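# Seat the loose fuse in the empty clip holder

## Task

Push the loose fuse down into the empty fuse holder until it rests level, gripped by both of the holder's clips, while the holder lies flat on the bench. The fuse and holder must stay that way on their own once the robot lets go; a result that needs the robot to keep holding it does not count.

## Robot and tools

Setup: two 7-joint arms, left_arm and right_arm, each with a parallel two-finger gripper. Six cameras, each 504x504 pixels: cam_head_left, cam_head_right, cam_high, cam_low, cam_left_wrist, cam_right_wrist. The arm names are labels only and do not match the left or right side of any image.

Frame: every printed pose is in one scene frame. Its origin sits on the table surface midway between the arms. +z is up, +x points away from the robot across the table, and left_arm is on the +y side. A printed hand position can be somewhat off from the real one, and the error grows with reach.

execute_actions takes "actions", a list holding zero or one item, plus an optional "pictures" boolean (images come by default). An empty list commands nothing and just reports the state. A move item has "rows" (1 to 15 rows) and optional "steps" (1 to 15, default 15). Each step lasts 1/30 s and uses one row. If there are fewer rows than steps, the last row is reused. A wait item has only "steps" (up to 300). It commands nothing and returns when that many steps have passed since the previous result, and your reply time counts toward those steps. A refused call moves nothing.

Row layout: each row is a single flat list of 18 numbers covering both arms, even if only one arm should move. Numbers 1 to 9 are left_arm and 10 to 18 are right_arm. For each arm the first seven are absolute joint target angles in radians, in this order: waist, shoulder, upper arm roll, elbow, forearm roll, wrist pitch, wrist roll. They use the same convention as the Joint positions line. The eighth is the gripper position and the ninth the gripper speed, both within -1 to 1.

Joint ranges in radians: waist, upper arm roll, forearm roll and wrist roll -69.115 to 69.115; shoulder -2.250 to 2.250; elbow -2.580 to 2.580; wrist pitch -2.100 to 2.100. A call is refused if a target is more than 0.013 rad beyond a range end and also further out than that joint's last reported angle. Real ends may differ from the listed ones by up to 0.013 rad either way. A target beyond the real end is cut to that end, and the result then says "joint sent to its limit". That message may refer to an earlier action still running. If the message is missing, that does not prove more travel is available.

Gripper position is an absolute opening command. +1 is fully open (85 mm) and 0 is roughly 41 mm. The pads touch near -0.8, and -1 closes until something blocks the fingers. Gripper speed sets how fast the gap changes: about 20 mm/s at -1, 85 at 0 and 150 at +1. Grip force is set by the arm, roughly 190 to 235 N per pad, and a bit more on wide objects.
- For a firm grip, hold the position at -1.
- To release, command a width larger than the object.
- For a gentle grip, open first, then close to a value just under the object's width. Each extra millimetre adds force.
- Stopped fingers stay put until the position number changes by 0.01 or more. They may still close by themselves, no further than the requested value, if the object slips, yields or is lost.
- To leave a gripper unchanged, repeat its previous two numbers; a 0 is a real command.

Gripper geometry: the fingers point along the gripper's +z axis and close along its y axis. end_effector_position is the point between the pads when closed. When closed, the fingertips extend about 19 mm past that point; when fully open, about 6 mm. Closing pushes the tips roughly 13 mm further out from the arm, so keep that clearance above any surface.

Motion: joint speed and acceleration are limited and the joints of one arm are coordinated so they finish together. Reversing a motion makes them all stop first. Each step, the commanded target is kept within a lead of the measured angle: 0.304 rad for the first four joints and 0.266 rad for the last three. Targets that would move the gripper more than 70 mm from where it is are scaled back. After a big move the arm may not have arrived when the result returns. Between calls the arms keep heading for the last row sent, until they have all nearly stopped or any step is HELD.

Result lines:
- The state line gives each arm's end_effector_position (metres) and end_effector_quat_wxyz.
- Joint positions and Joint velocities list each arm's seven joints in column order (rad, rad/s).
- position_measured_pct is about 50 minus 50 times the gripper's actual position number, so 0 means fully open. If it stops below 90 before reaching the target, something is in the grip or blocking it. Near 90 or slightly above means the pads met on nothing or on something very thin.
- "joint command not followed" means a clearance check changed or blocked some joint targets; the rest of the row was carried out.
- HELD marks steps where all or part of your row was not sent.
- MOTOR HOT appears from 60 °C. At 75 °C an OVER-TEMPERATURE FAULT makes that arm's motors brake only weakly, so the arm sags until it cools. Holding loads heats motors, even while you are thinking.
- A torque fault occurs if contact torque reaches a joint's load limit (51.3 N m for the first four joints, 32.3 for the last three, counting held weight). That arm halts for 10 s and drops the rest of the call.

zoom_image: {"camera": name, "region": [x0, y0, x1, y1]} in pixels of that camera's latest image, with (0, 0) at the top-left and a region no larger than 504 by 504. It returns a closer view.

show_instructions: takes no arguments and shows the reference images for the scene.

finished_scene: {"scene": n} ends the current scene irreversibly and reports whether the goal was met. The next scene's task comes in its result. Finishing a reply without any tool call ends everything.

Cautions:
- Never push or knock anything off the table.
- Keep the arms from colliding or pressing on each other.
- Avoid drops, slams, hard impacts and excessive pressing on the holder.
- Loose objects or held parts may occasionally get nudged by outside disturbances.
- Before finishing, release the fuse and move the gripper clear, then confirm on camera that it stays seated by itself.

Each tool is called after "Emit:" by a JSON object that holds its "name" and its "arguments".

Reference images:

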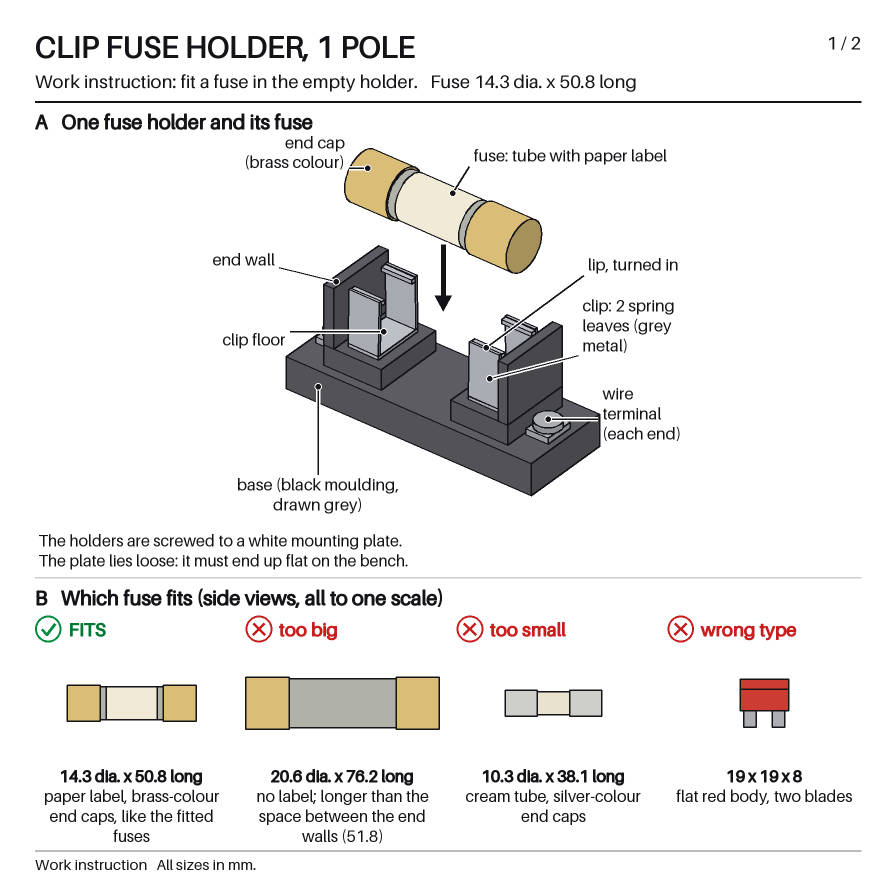

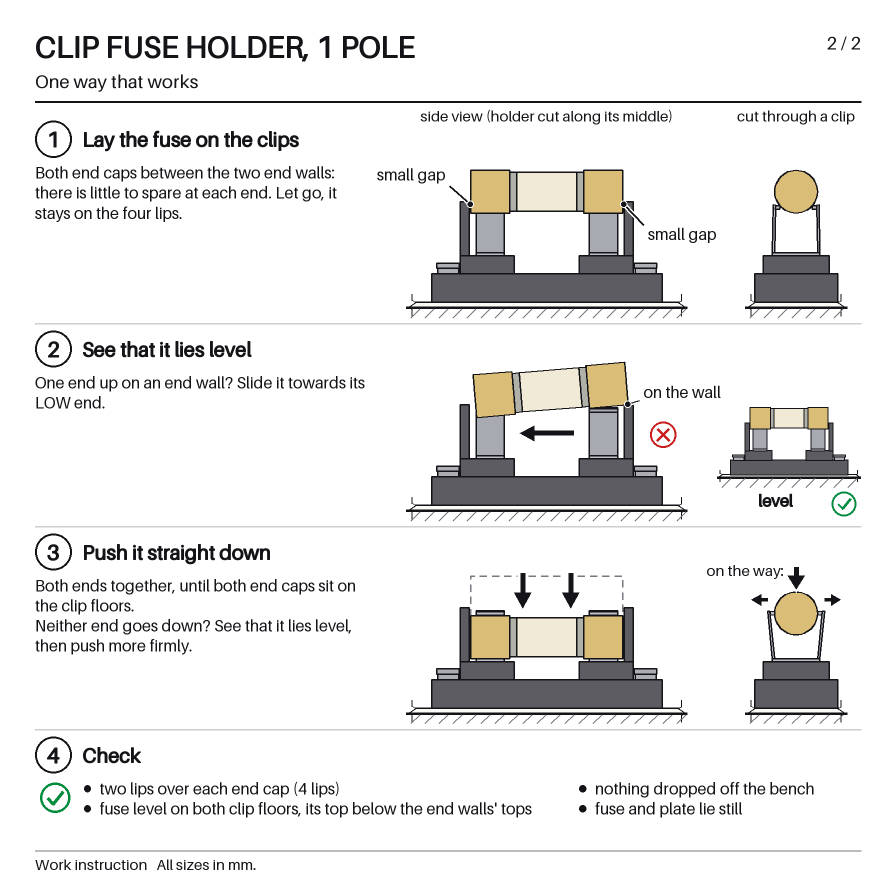

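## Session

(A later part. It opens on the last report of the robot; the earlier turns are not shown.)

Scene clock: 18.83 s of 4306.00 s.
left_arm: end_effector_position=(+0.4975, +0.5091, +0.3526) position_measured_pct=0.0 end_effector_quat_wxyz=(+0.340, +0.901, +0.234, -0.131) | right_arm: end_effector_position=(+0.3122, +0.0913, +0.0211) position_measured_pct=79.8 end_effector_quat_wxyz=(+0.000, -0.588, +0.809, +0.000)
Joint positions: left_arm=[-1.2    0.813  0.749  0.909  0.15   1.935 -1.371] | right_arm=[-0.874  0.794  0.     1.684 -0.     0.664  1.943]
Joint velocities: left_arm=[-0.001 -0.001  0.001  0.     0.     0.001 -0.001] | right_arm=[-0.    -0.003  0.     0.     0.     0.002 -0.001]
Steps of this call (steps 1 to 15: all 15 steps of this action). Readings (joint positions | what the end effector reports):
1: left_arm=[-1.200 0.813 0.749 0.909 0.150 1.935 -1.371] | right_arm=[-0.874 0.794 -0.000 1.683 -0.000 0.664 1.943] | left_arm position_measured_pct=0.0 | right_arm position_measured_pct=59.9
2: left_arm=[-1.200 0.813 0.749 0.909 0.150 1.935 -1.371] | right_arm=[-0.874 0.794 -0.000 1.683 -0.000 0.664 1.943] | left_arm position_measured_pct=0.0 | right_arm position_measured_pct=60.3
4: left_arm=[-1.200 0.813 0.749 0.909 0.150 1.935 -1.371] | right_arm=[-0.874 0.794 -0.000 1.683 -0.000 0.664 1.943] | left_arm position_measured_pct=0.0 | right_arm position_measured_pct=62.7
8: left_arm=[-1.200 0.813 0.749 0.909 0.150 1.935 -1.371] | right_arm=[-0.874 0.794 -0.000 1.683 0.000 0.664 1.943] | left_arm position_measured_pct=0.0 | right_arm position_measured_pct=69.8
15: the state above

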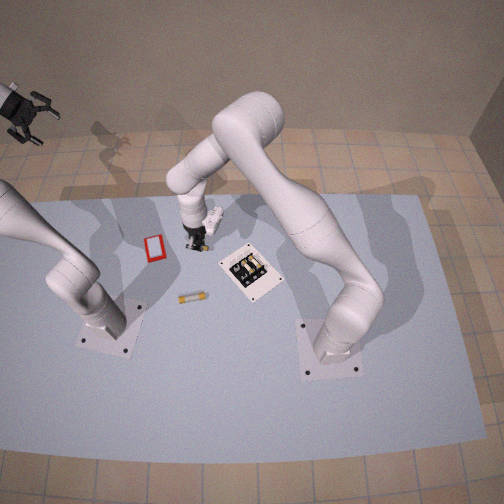

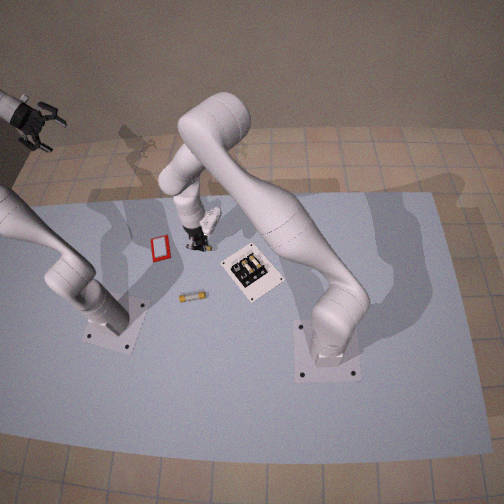

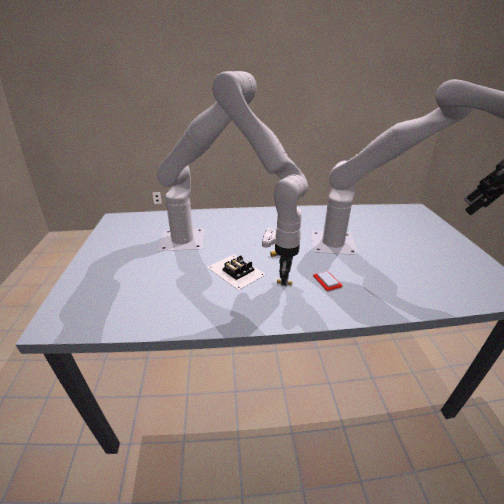

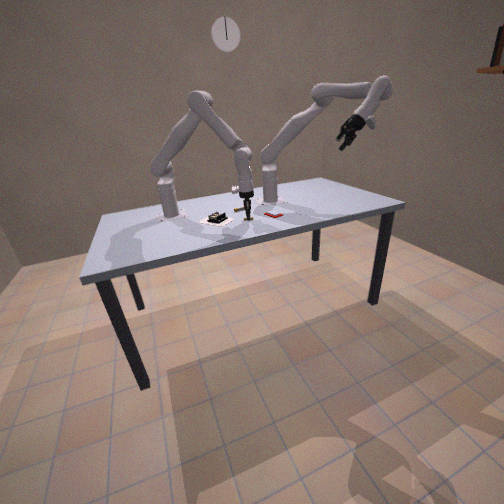

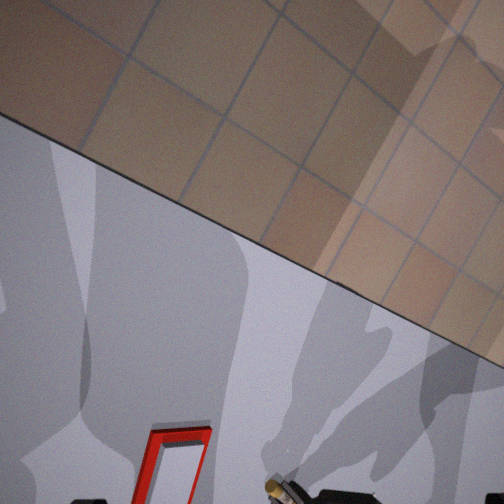

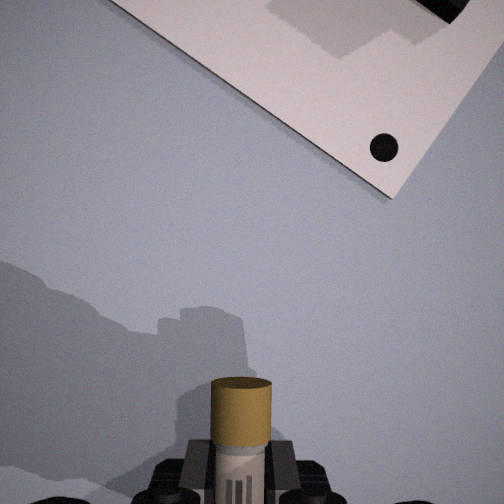

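Emit:
{"name": "execute_actions", "arguments": {"actions": [], "pictures": false}}

Emit:
{"name": "zoom_image", "arguments": {"camera": "cam_left_wrist", "region": [240, 440, 400, 504]}}

Scene clock: 19.40 s of 4306.00 s.
left_arm: end_effector_position=(+0.4975, +0.5091, +0.3526) position_measured_pct=0.0 end_effector_quat_wxyz=(+0.340, +0.901, +0.234, -0.131) | right_arm: end_effector_position=(+0.3122, +0.0913, +0.0212) position_measured_pct=81.7 end_effector_quat_wxyz=(+0.000, -0.588, +0.809, +0.000)
Joint positions: left_arm=[-1.2    0.813  0.749  0.909  0.15   1.935 -1.371] | right_arm=[-0.874  0.793  0.     1.684 -0.     0.664  1.943]
Joint velocities: left_arm=[-0.     0.002 -0.001 -0.    -0.001  0.    -0.002] | right_arm=[ 0.    -0.    -0.     0.001 -0.     0.001  0.   ]
Steps of this call (steps 1 to 15: the robot went on to your last target; steps 16 to 17: nothing new was sent). Readings (joint positions | what the end effector reports):
1: left_arm=[-1.200 0.813 0.749 0.909 0.150 1.935 -1.371] | right_arm=[-0.874 0.793 0.000 1.684 -0.000 0.664 1.943] | left_arm position_measured_pct=0.0 | right_arm position_measured_pct=80.6
2: left_arm=[-1.200 0.813 0.749 0.909 0.150 1.935 -1.371] | right_arm=[-0.874 0.793 0.000 1.684 -0.000 0.665 1.943] | left_arm position_measured_pct=0.0 | right_arm position_measured_pct=81.3
4: left_arm=[-1.200 0.813 0.749 0.909 0.150 1.935 -1.371] | right_arm=[-0.874 0.793 0.000 1.684 -0.000 0.664 1.943] | left_arm position_measured_pct=0.0 | right_arm position_measured_pct=81.7
8: left_arm=[-1.200 0.813 0.749 0.909 0.150 1.935 -1.371] | right_arm=[-0.874 0.793 0.000 1.684 -0.000 0.664 1.943] | left_arm position_measured_pct=0.0 | right_arm position_measured_pct=81.7
17: the state above
All arms were judged still, so your last target was given up. Only a new action makes them travel on or press farther. Fingers that are still opening or closing keep moving.

Region (240, 440, 400, 504) of cam_left_wrist's 504x504 image, scaled by 3.150; it fills the top 202 rows of this view, and the rest is white.

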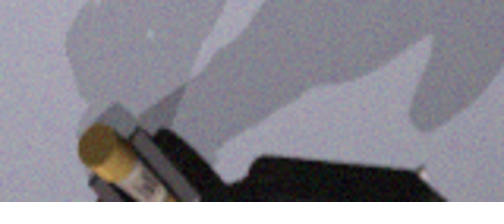

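Emit:
{"name": "execute_actions", "arguments": {"actions": [{"rows": [[-1.2,0.813,0.749,0.909,0.15,1.935,-1.371,1,0,-0.8737,0.674,0,1.641,0,0.8266,1.943,-1,-0.5]], "steps": 12}], "pictures": false}}

Emit:
{"name": "execute_actions", "arguments": {"actions": [{"rows": [[-1.2,0.813,0.749,0.909,0.15,1.935,-1.371,1,0,-0.8833,0.3916,0,2.1675,0,0.5825,1.3185,-1,-0.5]], "steps": 15}], "pictures": false}}

Emit:
{"name": "execute_actions", "arguments": {"actions": [{"steps": 25}]}}

Scene clock: 21.63 s of 4306.00 s.
left_arm: end_effector_position=(+0.4975, +0.5091, +0.3526) position_measured_pct=0.0 end_effector_quat_wxyz=(+0.340, +0.901, +0.234, -0.131) | right_arm: end_effector_position=(+0.3119, +0.0910, +0.0878) position_measured_pct=81.7 end_effector_quat_wxyz=(-0.001, -0.588, +0.809, -0.000)
Joint positions: left_arm=[-1.2    0.813  0.749  0.909  0.15   1.935 -1.371] | right_arm=[-0.874  0.677  0.     1.641  0.     0.826  1.943]
Joint velocities: left_arm=[ 0.003  0.    -0.001 -0.     0.001 -0.    -0.002] | right_arm=[-0.001 -0.025 -0.001  0.006 -0.     0.008  0.001]
Steps of this call (steps 1 to 55: nothing new was sent; steps 56 to 67: all 12 steps of this action). Readings (joint positions | what the end effector reports):
56: left_arm=[-1.200 0.813 0.749 0.909 0.150 1.935 -1.371] | right_arm=[-0.874 0.792 -0.000 1.683 -0.000 0.666 1.943] | left_arm position_measured_pct=0.0 | right_arm position_measured_pct=81.7
57: left_arm=[-1.200 0.813 0.749 0.909 0.150 1.935 -1.371] | right_arm=[-0.874 0.786 -0.000 1.682 -0.000 0.673 1.943] | left_arm position_measured_pct=0.0 | right_arm position_measured_pct=81.7
59: left_arm=[-1.200 0.813 0.749 0.909 0.150 1.935 -1.371] | right_arm=[-0.874 0.757 -0.000 1.673 -0.000 0.709 1.943] | left_arm position_measured_pct=0.0 | right_arm position_measured_pct=81.7
63: left_arm=[-1.200 0.813 0.749 0.909 0.150 1.935 -1.371] | right_arm=[-0.874 0.685 0.000 1.644 0.000 0.811 1.943] | left_arm position_measured_pct=0.0 | right_arm position_measured_pct=81.7
67: the state above

Scene clock: 22.13 s of 4306.00 s.
left_arm: end_effector_position=(+0.4975, +0.5091, +0.3526) position_measured_pct=0.0 end_effector_quat_wxyz=(+0.340, +0.901, +0.234, -0.131) | right_arm: end_effector_position=(+0.2418, +0.0105, +0.1087) position_measured_pct=81.7 end_effector_quat_wxyz=(+0.023, -0.425, +0.905, +0.011)
Joint positions: left_arm=[-1.2    0.813  0.749  0.909  0.15   1.935 -1.371] | right_arm=[-0.882  0.433 -0.     2.043 -0.     0.615  1.557]
Joint velocities: left_arm=[ 0.001  0.001 -0.001  0.    -0.001  0.    -0.001] | right_arm=[-0.008 -0.237  0.     0.797 -0.    -0.19  -1.214]
Steps of this call (steps 1 to 15: all 15 steps of this action). Readings (joint positions | what the end effector reports):
1: left_arm=[-1.200 0.813 0.749 0.909 0.150 1.935 -1.371] | right_arm=[-0.874 0.675 0.000 1.642 0.000 0.825 1.942] | left_arm position_measured_pct=0.0 | right_arm position_measured_pct=81.7
2: left_arm=[-1.200 0.813 0.749 0.909 0.150 1.935 -1.371] | right_arm=[-0.874 0.668 0.000 1.648 0.000 0.820 1.938] | left_arm position_measured_pct=0.0 | right_arm position_measured_pct=81.7
4: left_arm=[-1.200 0.813 0.749 0.909 0.150 1.935 -1.371] | right_arm=[-0.875 0.639 0.000 1.675 0.000 0.797 1.915] | left_arm position_measured_pct=0.0 | right_arm position_measured_pct=81.7
8: left_arm=[-1.200 0.813 0.749 0.909 0.150 1.935 -1.371] | right_arm=[-0.879 0.533 -0.000 1.795 0.000 0.705 1.808] | left_arm position_measured_pct=0.0 | right_arm position_measured_pct=81.7
15: the state above

Scene clock: 22.97 s of 4306.00 s.
left_arm: end_effector_position=(+0.4975, +0.5091, +0.3526) position_measured_pct=0.0 end_effector_quat_wxyz=(+0.340, +0.901, +0.234, -0.131) | right_arm: end_effector_position=(+0.2082, -0.0305, +0.0999) position_measured_pct=81.7 end_effector_quat_wxyz=(-0.000, -0.315, +0.949, -0.000)
Joint positions: left_arm=[-1.2    0.813  0.749  0.909  0.15   1.935 -1.371] | right_arm=[-0.883  0.392  0.     2.167 -0.     0.582  1.318]
Joint velocities: left_arm=[-0.     0.001  0.001  0.     0.001 -0.001  0.001] | right_arm=[ 0.001 -0.001 -0.    -0.001  0.     0.     0.002]
Steps of this call (steps 1 to 25: the robot went on to your last target). Readings (joint positions | what the end effector reports):
1: left_arm=[-1.200 0.813 0.749 0.909 0.150 1.935 -1.371] | right_arm=[-0.882 0.425 0.000 2.067 -0.000 0.609 1.516] | left_arm position_measured_pct=0.0 | right_arm position_measured_pct=81.7
2: left_arm=[-1.200 0.813 0.749 0.909 0.150 1.935 -1.371] | right_arm=[-0.882 0.418 0.000 2.089 -0.000 0.603 1.476] | left_arm position_measured_pct=0.0 | right_arm position_measured_pct=81.7
4: left_arm=[-1.200 0.813 0.749 0.909 0.150 1.935 -1.371] | right_arm=[-0.883 0.405 0.000 2.130 -0.000 0.592 1.395] | left_arm position_measured_pct=0.0 | right_arm position_measured_pct=81.7
8: left_arm=[-1.200 0.813 0.749 0.909 0.150 1.935 -1.371] | right_arm=[-0.883 0.395 0.000 2.167 -0.000 0.584 1.319] | left_arm position_measured_pct=0.0 | right_arm position_measured_pct=81.7
25: the state above

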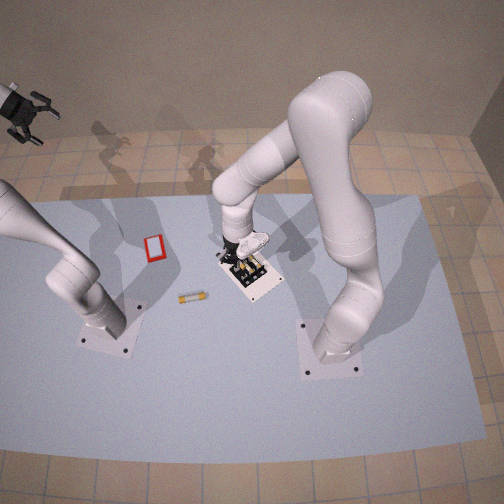

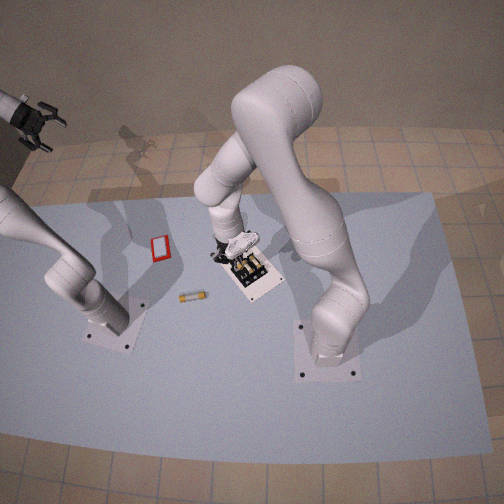

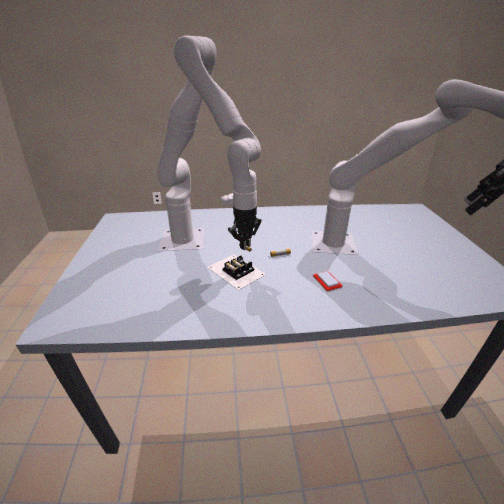

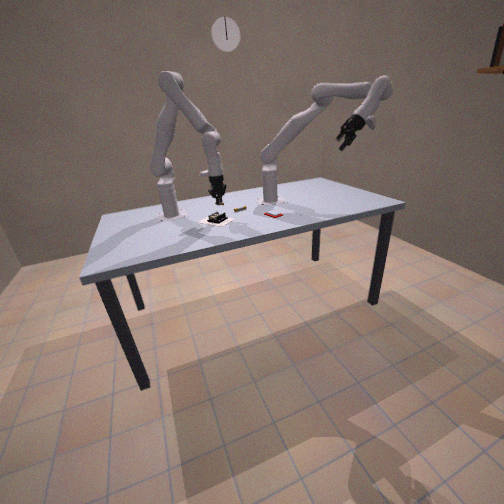

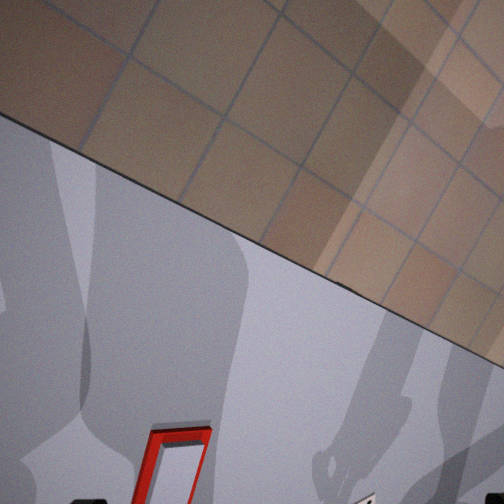

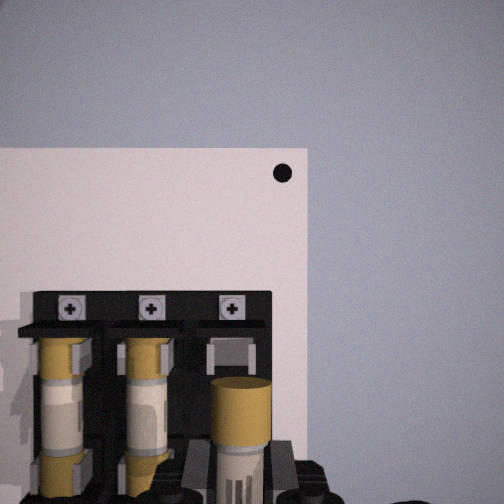

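Emit:
{"name": "execute_actions", "arguments": {"actions": [{"rows": [[-1.2,0.813,0.749,0.909,0.15,1.935,-1.371,1,0,-0.8764,0.4653,0,2.2157,0,0.4606,1.3254,-1,-0.5]], "steps": 15}], "pictures": false}}

Emit:
{"name": "execute_actions", "arguments": {"actions": [{"steps": 8}]}}

Emit:
{"name": "zoom_image", "arguments": {"camera": "cam_right_wrist", "region": [100, 300, 340, 504]}}

Scene clock: 25.00 s of 4306.00 s.
left_arm: end_effector_position=(+0.4975, +0.5091, +0.3526) position_measured_pct=0.0 end_effector_quat_wxyz=(+0.340, +0.901, +0.234, -0.131) | right_arm: end_effector_position=(+0.2068, -0.0358, +0.0682) position_measured_pct=81.7 end_effector_quat_wxyz=(+0.000, -0.315, +0.949, +0.000)
Joint positions: left_arm=[-1.2    0.813  0.749  0.909  0.15   1.935 -1.371] | right_arm=[-0.876  0.465  0.     2.216  0.     0.461  1.325]
Joint velocities: left_arm=[ 0.001  0.002  0.002 -0.     0.    -0.    -0.001] | right_arm=[-0.     0.006 -0.     0.001  0.     0.     0.001]
Steps of this call (steps 1 to 15: the robot went on to your last target; steps 16 to 46: nothing new was sent; steps 47 to 61: all 15 steps of this action). Readings (joint positions | what the end effector reports):
47: left_arm=[-1.200 0.813 0.749 0.909 0.150 1.935 -1.371] | right_arm=[-0.883 0.393 -0.000 2.168 -0.000 0.581 1.319] | left_arm position_measured_pct=0.0 | right_arm position_measured_pct=81.7
48: left_arm=[-1.200 0.813 0.749 0.909 0.150 1.935 -1.371] | right_arm=[-0.882 0.400 -0.000 2.171 -0.000 0.572 1.319] | left_arm position_measured_pct=0.0 | right_arm position_measured_pct=81.7
50: left_arm=[-1.200 0.813 0.749 0.909 0.150 1.935 -1.371] | right_arm=[-0.880 0.430 -0.000 2.188 -0.000 0.528 1.321] | left_arm position_measured_pct=0.0 | right_arm position_measured_pct=81.7
54: left_arm=[-1.200 0.813 0.749 0.909 0.150 1.935 -1.371] | right_arm=[-0.877 0.461 0.000 2.215 0.000 0.463 1.325] | left_arm position_measured_pct=0.0 | right_arm position_measured_pct=81.7
61: the state above

Scene clock: 25.27 s of 4306.00 s.
left_arm: end_effector_position=(+0.4975, +0.5091, +0.3526) position_measured_pct=0.0 end_effector_quat_wxyz=(+0.340, +0.901, +0.234, -0.131) | right_arm: end_effector_position=(+0.2068, -0.0359, +0.0680) position_measured_pct=81.7 end_effector_quat_wxyz=(+0.000, -0.315, +0.949, +0.000)
Joint positions: left_arm=[-1.2    0.813  0.749  0.909  0.15   1.935 -1.371] | right_arm=[-0.876  0.465  0.     2.216  0.     0.461  1.325]
Joint velocities: left_arm=[ 0.002  0.     0.001  0.     0.001  0.001 -0.001] | right_arm=[ 0.     0.    -0.    -0.001 -0.     0.     0.001]
Steps of this call (steps 1 to 8: the robot went on to your last target). Readings (joint positions | what the end effector reports):
1: left_arm=[-1.200 0.813 0.749 0.909 0.150 1.935 -1.371] | right_arm=[-0.876 0.465 0.000 2.216 0.000 0.461 1.325] | left_arm position_measured_pct=0.0 | right_arm position_measured_pct=81.7
2: left_arm=[-1.200 0.813 0.749 0.909 0.150 1.935 -1.371] | right_arm=[-0.876 0.465 0.000 2.216 0.000 0.461 1.325] | left_arm position_measured_pct=0.0 | right_arm position_measured_pct=81.7
4: left_arm=[-1.200 0.813 0.749 0.909 0.150 1.935 -1.371] | right_arm=[-0.876 0.465 0.000 2.216 0.000 0.461 1.325] | left_arm position_measured_pct=0.0 | right_arm position_measured_pct=81.7
8: the state above

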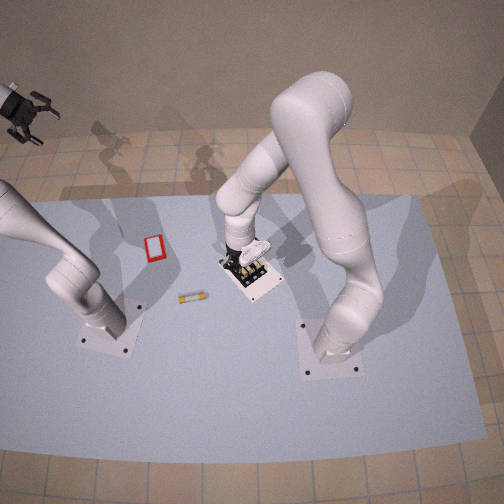

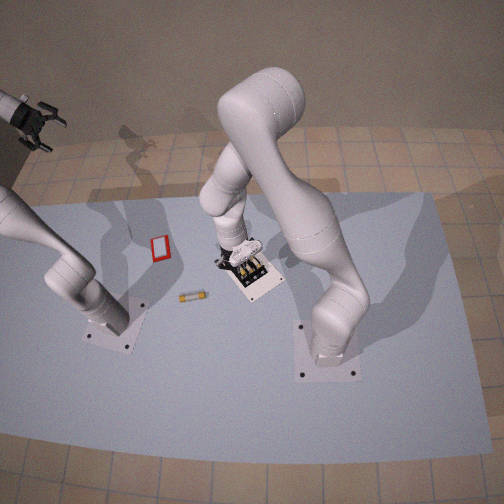

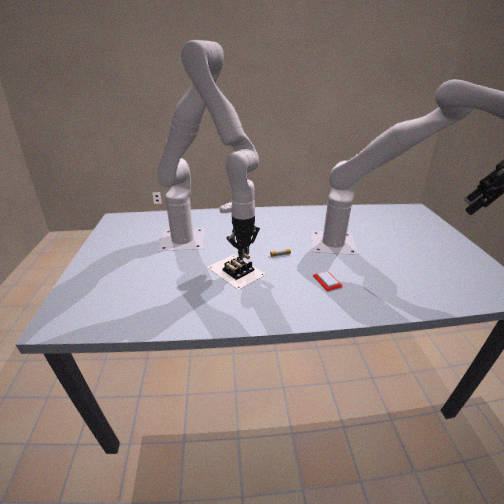

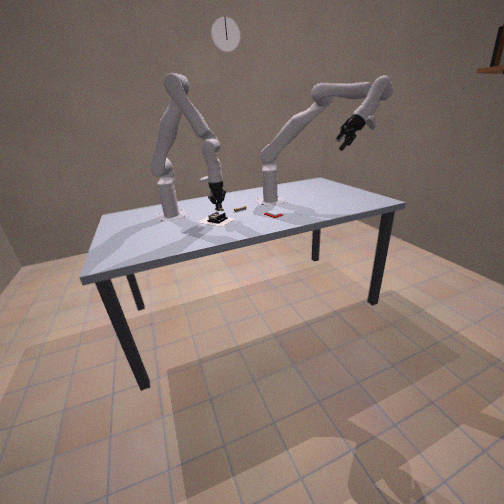

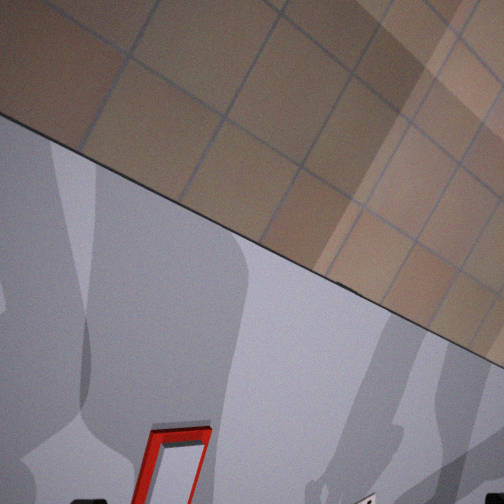

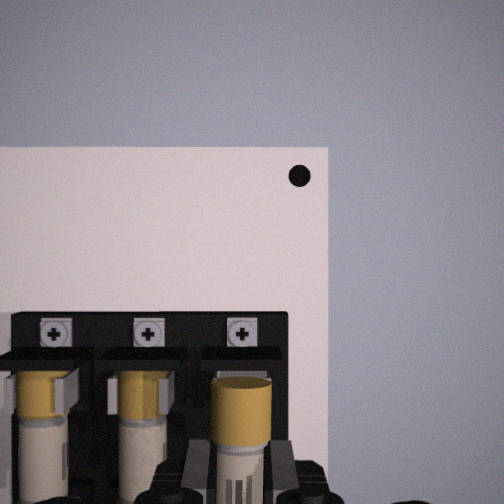

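Region (100, 300, 340, 504) of cam_right_wrist's 504x504 image, scaled by 2.100; it fills the top 428 rows of this view, and the rest is white.

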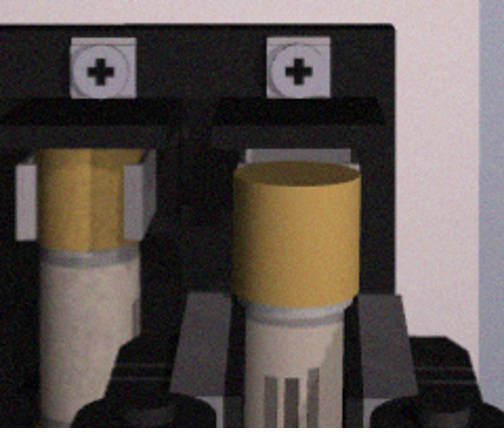

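Emit:
{"name": "execute_actions", "arguments": {"actions": [{"rows": [[-1.2,0.813,0.749,0.909,0.15,1.935,-1.371,1,0,-0.8758,0.4905,0,2.2209,0,0.4302,1.326,-1,-0.5]], "steps": 15}]}}

Emit:
{"name": "zoom_image", "arguments": {"camera": "cam_right_wrist", "region": [100, 300, 340, 504]}}

Scene clock: 26.80 s of 4306.00 s.
left_arm: end_effector_position=(+0.4975, +0.5091, +0.3526) position_measured_pct=0.0 end_effector_quat_wxyz=(+0.340, +0.901, +0.234, -0.131) | right_arm: end_effector_position=(+0.2074, -0.0354, +0.0590) position_measured_pct=81.7 end_effector_quat_wxyz=(+0.000, -0.315, +0.949, +0.000)
Joint positions: left_arm=[-1.2    0.813  0.749  0.909  0.15   1.935 -1.371] | right_arm=[-0.876  0.49   0.     2.221  0.     0.43   1.326]
Joint velocities: left_arm=[-0.001  0.    -0.    -0.    -0.001  0.002  0.001] | right_arm=[-0.     0.002 -0.     0.    -0.     0.001 -0.001]
Steps of this call (steps 1 to 15: the robot went on to your last target; steps 16 to 31: nothing new was sent; steps 32 to 46: all 15 steps of this action). Readings (joint positions | what the end effector reports):
32: left_arm=[-1.200 0.813 0.749 0.909 0.150 1.935 -1.371] | right_arm=[-0.876 0.467 -0.000 2.216 -0.000 0.460 1.325] | left_arm position_measured_pct=0.0 | right_arm position_measured_pct=81.7
33: left_arm=[-1.200 0.813 0.749 0.909 0.150 1.935 -1.371] | right_arm=[-0.876 0.474 0.000 2.217 -0.000 0.453 1.326] | left_arm position_measured_pct=0.0 | right_arm position_measured_pct=81.7
35: left_arm=[-1.200 0.813 0.749 0.909 0.150 1.935 -1.371] | right_arm=[-0.876 0.489 0.000 2.220 0.000 0.434 1.326] | left_arm position_measured_pct=0.0 | right_arm position_measured_pct=81.7
39: left_arm=[-1.200 0.813 0.749 0.909 0.150 1.935 -1.371] | right_arm=[-0.876 0.489 -0.000 2.221 -0.000 0.430 1.326] | left_arm position_measured_pct=0.0 | right_arm position_measured_pct=81.7
46: the state above

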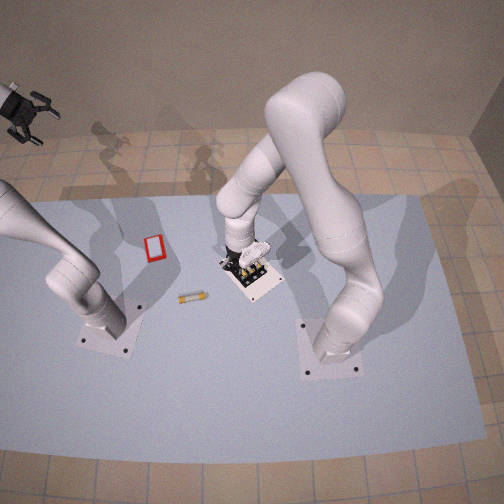

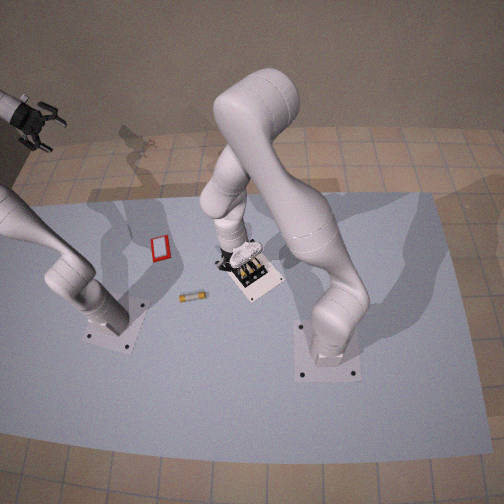

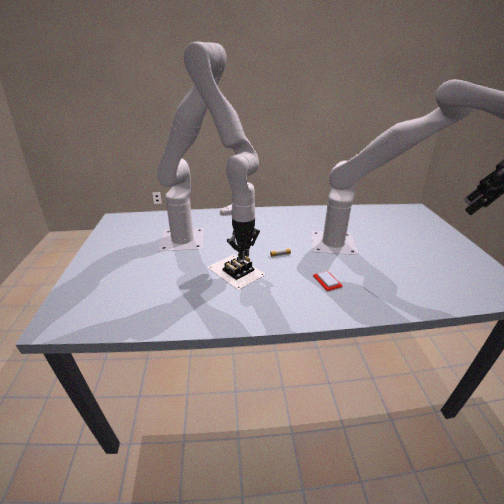

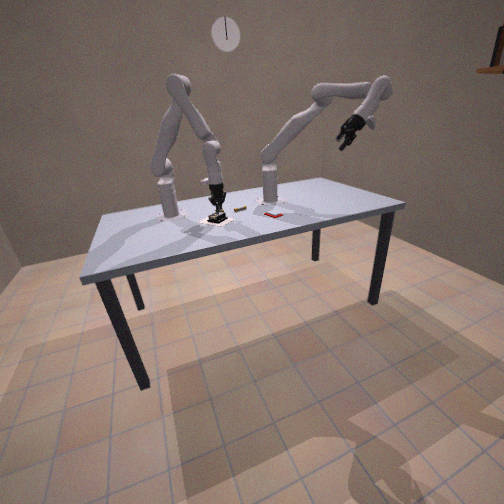

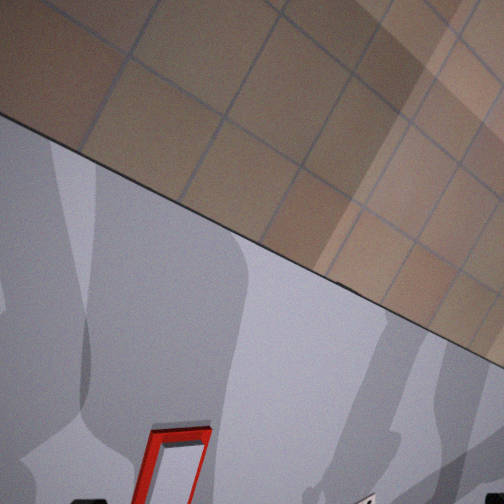

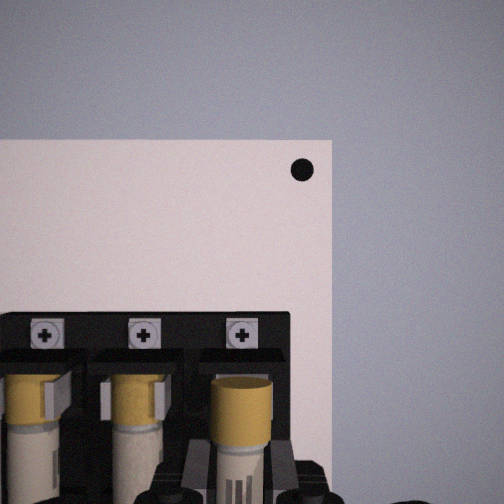

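Region (100, 300, 340, 504) of cam_right_wrist's 504x504 image, scaled by 2.100; it fills the top 428 rows of this view, and the rest is white.

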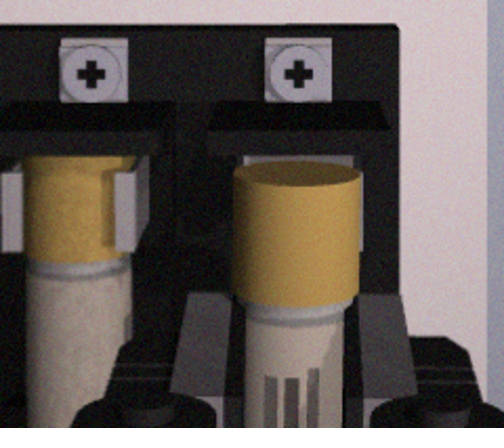

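Emit:
{"name": "execute_actions", "arguments": {"actions": [{"rows": [[-1.2,0.813,0.749,0.909,0.15,1.935,-1.371,1,0,-0.876,0.4915,0,2.2193,0,0.4308,1.326,-1,-0.5],[-1.2,0.813,0.749,0.909,0.15,1.935,-1.371,1,0,-0.876,0.4915,0,2.2193,0,0.4308,1.326,-1,-0.5],[-1.2,0.813,0.749,0.909,0.15,1.935,-1.371,1,0,-0.876,0.4915,0,2.2193,0,0.4308,1.326,-1,-0.5],[-1.2,0.813,0.749,0.909,0.15,1.935,-1.371,1,0,-0.876,0.4915,0,2.2193,0,0.4308,1.326,-1,-0.5],[-1.2,0.813,0.749,0.909,0.15,1.935,-1.371,1,0,-0.876,0.495,0,2.2203,0,0.4263,1.326,-1,-0.5],[-1.2,0.813,0.749,0.909,0.15,1.935,-1.371,1,0,-0.876,0.498,0,2.2213,0,0.4223,1.326,-1,-0.5],[-1.2,0.813,0.749,0.909,0.15,1.935,-1.371,1,0,-0.876,0.5015,0,2.2223,0,0.4178,1.326,-1,-0.5],[-1.2,0.813,0.749,0.909,0.15,1.935,-1.371,1,0,-0.876,0.5048,0,2.2233,0,0.4135,1.326,-1,-0.5]], "steps": 15}]}}

Emit:
{"name": "zoom_image", "arguments": {"camera": "cam_right_wrist", "region": [100, 300, 340, 504]}}

Scene clock: 29.13 s of 4306.00 s.
left_arm: end_effector_position=(+0.4975, +0.5091, +0.3526) position_measured_pct=0.0 end_effector_quat_wxyz=(+0.340, +0.901, +0.234, -0.131) | right_arm: end_effector_position=(+0.2077, -0.0350, +0.0540) position_measured_pct=81.7 end_effector_quat_wxyz=(+0.000, -0.316, +0.949, +0.000)
Joint positions: left_arm=[-1.2    0.813  0.749  0.909  0.15   1.935 -1.371] | right_arm=[-0.876  0.504 -0.     2.223  0.     0.414  1.326]
Joint velocities: left_arm=[-0.003 -0.     0.001 -0.    -0.001 -0.    -0.   ] | right_arm=[ 0.002  0.004  0.     0.001 -0.     0.001 -0.001]
Steps of this call (steps 1 to 15: the robot went on to your last target; steps 16 to 55: nothing new was sent; steps 56 to 70: all 15 steps of this action). Readings (joint positions | what the end effector reports):
56: left_arm=[-1.200 0.813 0.749 0.909 0.150 1.935 -1.371] | right_arm=[-0.876 0.491 0.000 2.221 0.000 0.430 1.326] | left_arm position_measured_pct=0.0 | right_arm position_measured_pct=81.7
57: left_arm=[-1.200 0.813 0.749 0.909 0.150 1.935 -1.371] | right_arm=[-0.876 0.491 0.000 2.220 0.000 0.431 1.326] | left_arm position_measured_pct=0.0 | right_arm position_measured_pct=81.7
59: left_arm=[-1.200 0.813 0.749 0.909 0.150 1.935 -1.371] | right_arm=[-0.876 0.491 -0.000 2.219 -0.000 0.431 1.326] | left_arm position_measured_pct=0.0 | right_arm position_measured_pct=81.7
63: left_arm=[-1.200 0.813 0.749 0.909 0.150 1.935 -1.371] | right_arm=[-0.876 0.501 0.000 2.222 0.000 0.419 1.326] | left_arm position_measured_pct=0.0 | right_arm position_measured_pct=81.7
70: the state above

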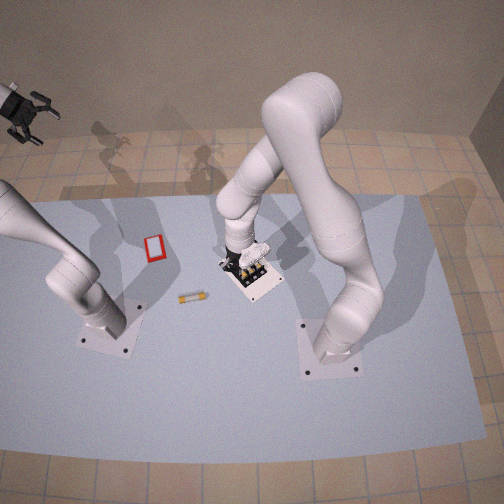

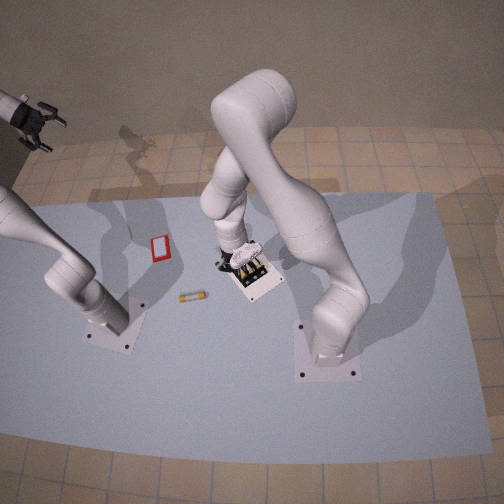

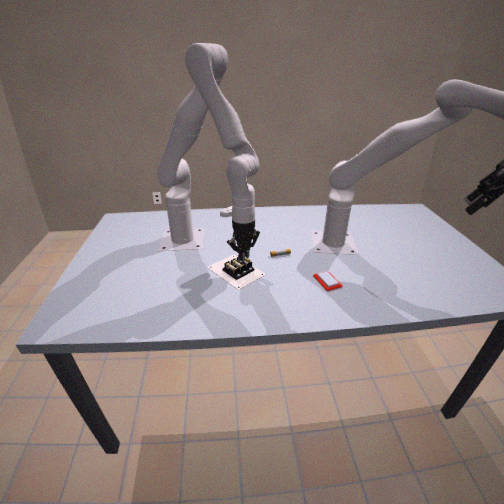

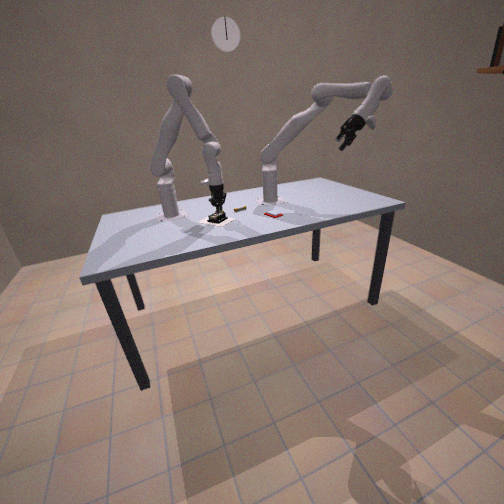

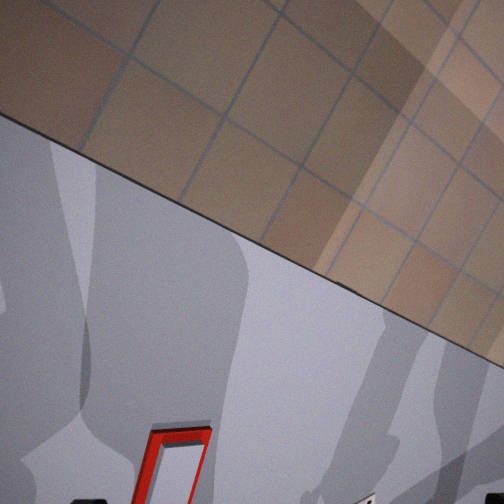

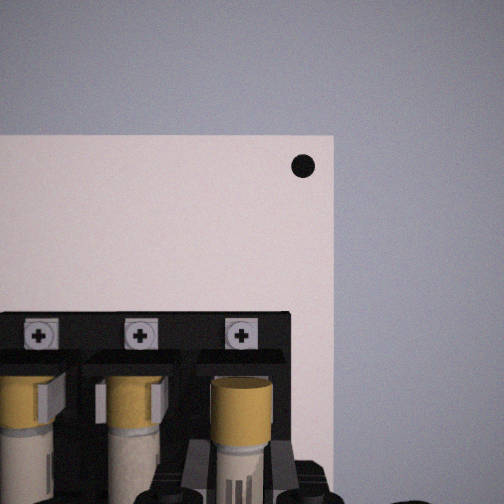

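Region (100, 300, 340, 504) of cam_right_wrist's 504x504 image, scaled by 2.100; it fills the top 428 rows of this view, and the rest is white.

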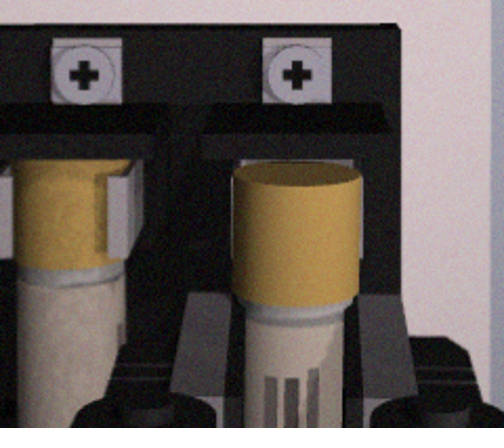

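Emit:
{"name": "execute_actions", "arguments": {"actions": [{"rows": [[-1.2,0.813,0.749,0.909,0.15,1.935,-1.371,1,0,-0.876,0.5076,0,2.224,0,0.41,1.326,-1,-0.5],[-1.2,0.813,0.749,0.909,0.15,1.935,-1.371,1,0,-0.876,0.5103,0,2.2248,0,0.4065,1.326,-1,-0.5],[-1.2,0.813,0.749,0.909,0.15,1.935,-1.371,1,0,-0.876,0.5131,0,2.2255,0,0.403,1.326,-1,-0.5],[-1.2,0.813,0.749,0.909,0.15,1.935,-1.371,1,0,-0.876,0.5158,0,2.2262,0,0.3996,1.326,-1,-0.5],[-1.2,0.813,0.749,0.909,0.15,1.935,-1.371,1,0,-0.876,0.5186,0,2.2269,0,0.3961,1.326,-1,-0.5],[-1.2,0.813,0.749,0.909,0.15,1.935,-1.371,1,0,-0.876,0.5213,0,2.2277,0,0.3926,1.326,-1,-0.5],[-1.2,0.813,0.749,0.909,0.15,1.935,-1.371,1,0,-0.876,0.5241,0,2.2284,0,0.3891,1.326,-1,-0.5]], "steps": 15}]}}

Emit:
{"name": "zoom_image", "arguments": {"camera": "cam_right_wrist", "region": [100, 300, 340, 504]}}

Scene clock: 30.83 s of 4306.00 s.
left_arm: end_effector_position=(+0.4975, +0.5091, +0.3526) position_measured_pct=0.0 end_effector_quat_wxyz=(+0.340, +0.901, +0.234, -0.131) | right_arm: end_effector_position=(+0.2078, -0.0345, +0.0495) position_measured_pct=81.7 end_effector_quat_wxyz=(+0.002, -0.316, +0.949, +0.001)
Joint positions: left_arm=[-1.2    0.813  0.749  0.909  0.15   1.935 -1.371] | right_arm=[-0.876  0.516 -0.     2.229  0.     0.393  1.326]
Joint velocities: left_arm=[-0.002 -0.    -0.001 -0.     0.     0.    -0.   ] | right_arm=[ 0.001  0.     0.     0.001  0.    -0.     0.001]
Steps of this call (steps 1 to 15: the robot went on to your last target; steps 16 to 36: nothing new was sent; steps 37 to 51: all 15 steps of this action). Readings (joint positions | what the end effector reports):
37: left_arm=[-1.200 0.813 0.749 0.909 0.150 1.935 -1.371] | right_arm=[-0.876 0.506 0.000 2.223 -0.000 0.413 1.326] | left_arm position_measured_pct=0.0 | right_arm position_measured_pct=81.7
38: left_arm=[-1.200 0.813 0.749 0.909 0.150 1.935 -1.371] | right_arm=[-0.876 0.508 0.000 2.224 -0.000 0.410 1.326] | left_arm position_measured_pct=0.0 | right_arm position_measured_pct=81.7
40: left_arm=[-1.200 0.813 0.749 0.909 0.150 1.935 -1.371] | right_arm=[-0.876 0.512 -0.001 2.225 -0.000 0.405 1.326] | left_arm position_measured_pct=0.0 | right_arm position_measured_pct=81.7
44: left_arm=[-1.200 0.813 0.749 0.909 0.150 1.935 -1.371] | right_arm=[-0.876 0.516 -0.000 2.228 0.000 0.394 1.326] | left_arm position_measured_pct=0.0 | right_arm position_measured_pct=81.7
51: the state above

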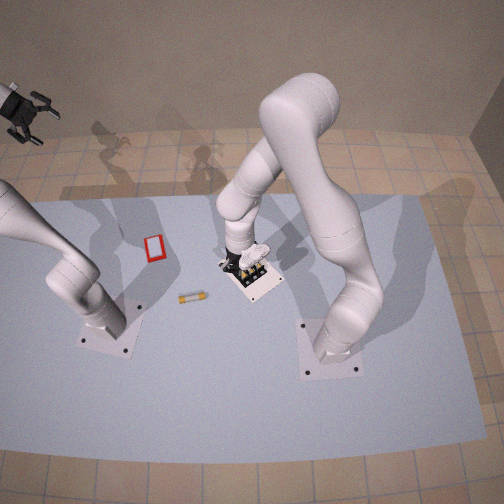

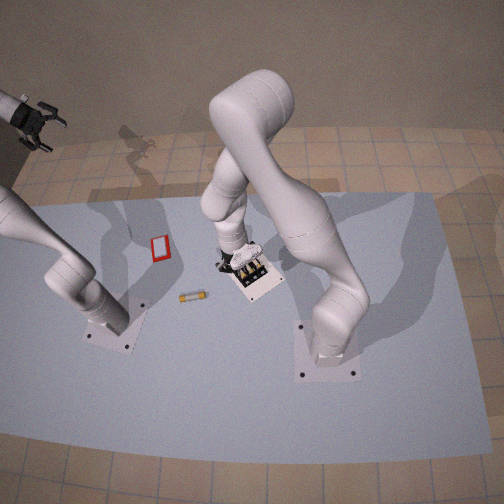

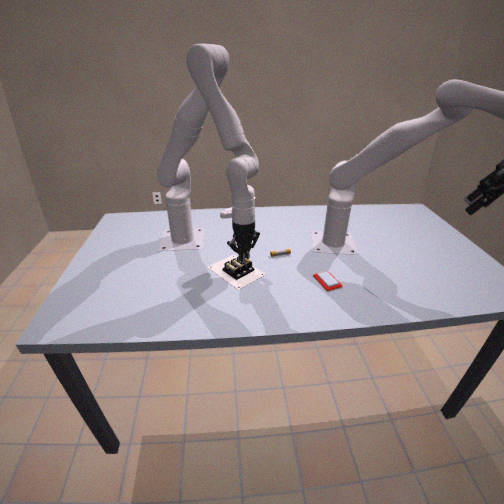

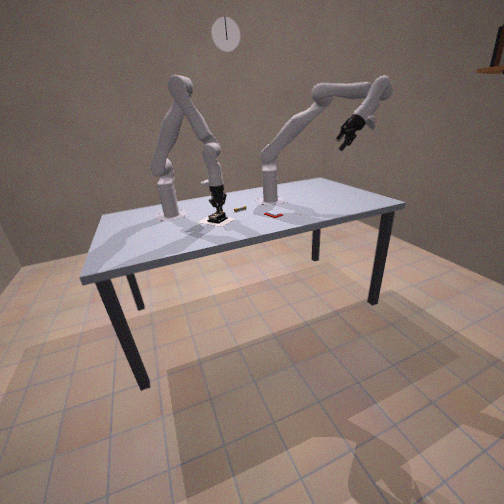

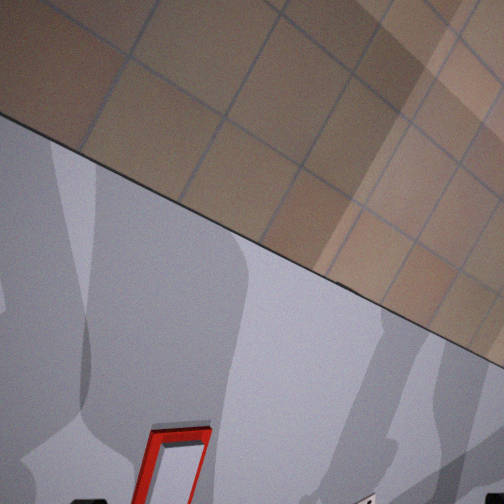

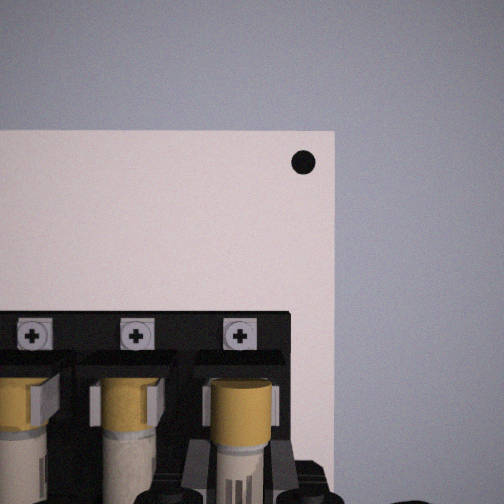

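Region (100, 300, 340, 504) of cam_right_wrist's 504x504 image, scaled by 2.100; it fills the top 428 rows of this view, and the rest is white.

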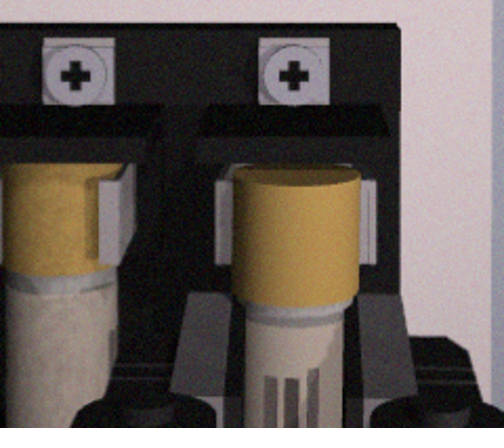

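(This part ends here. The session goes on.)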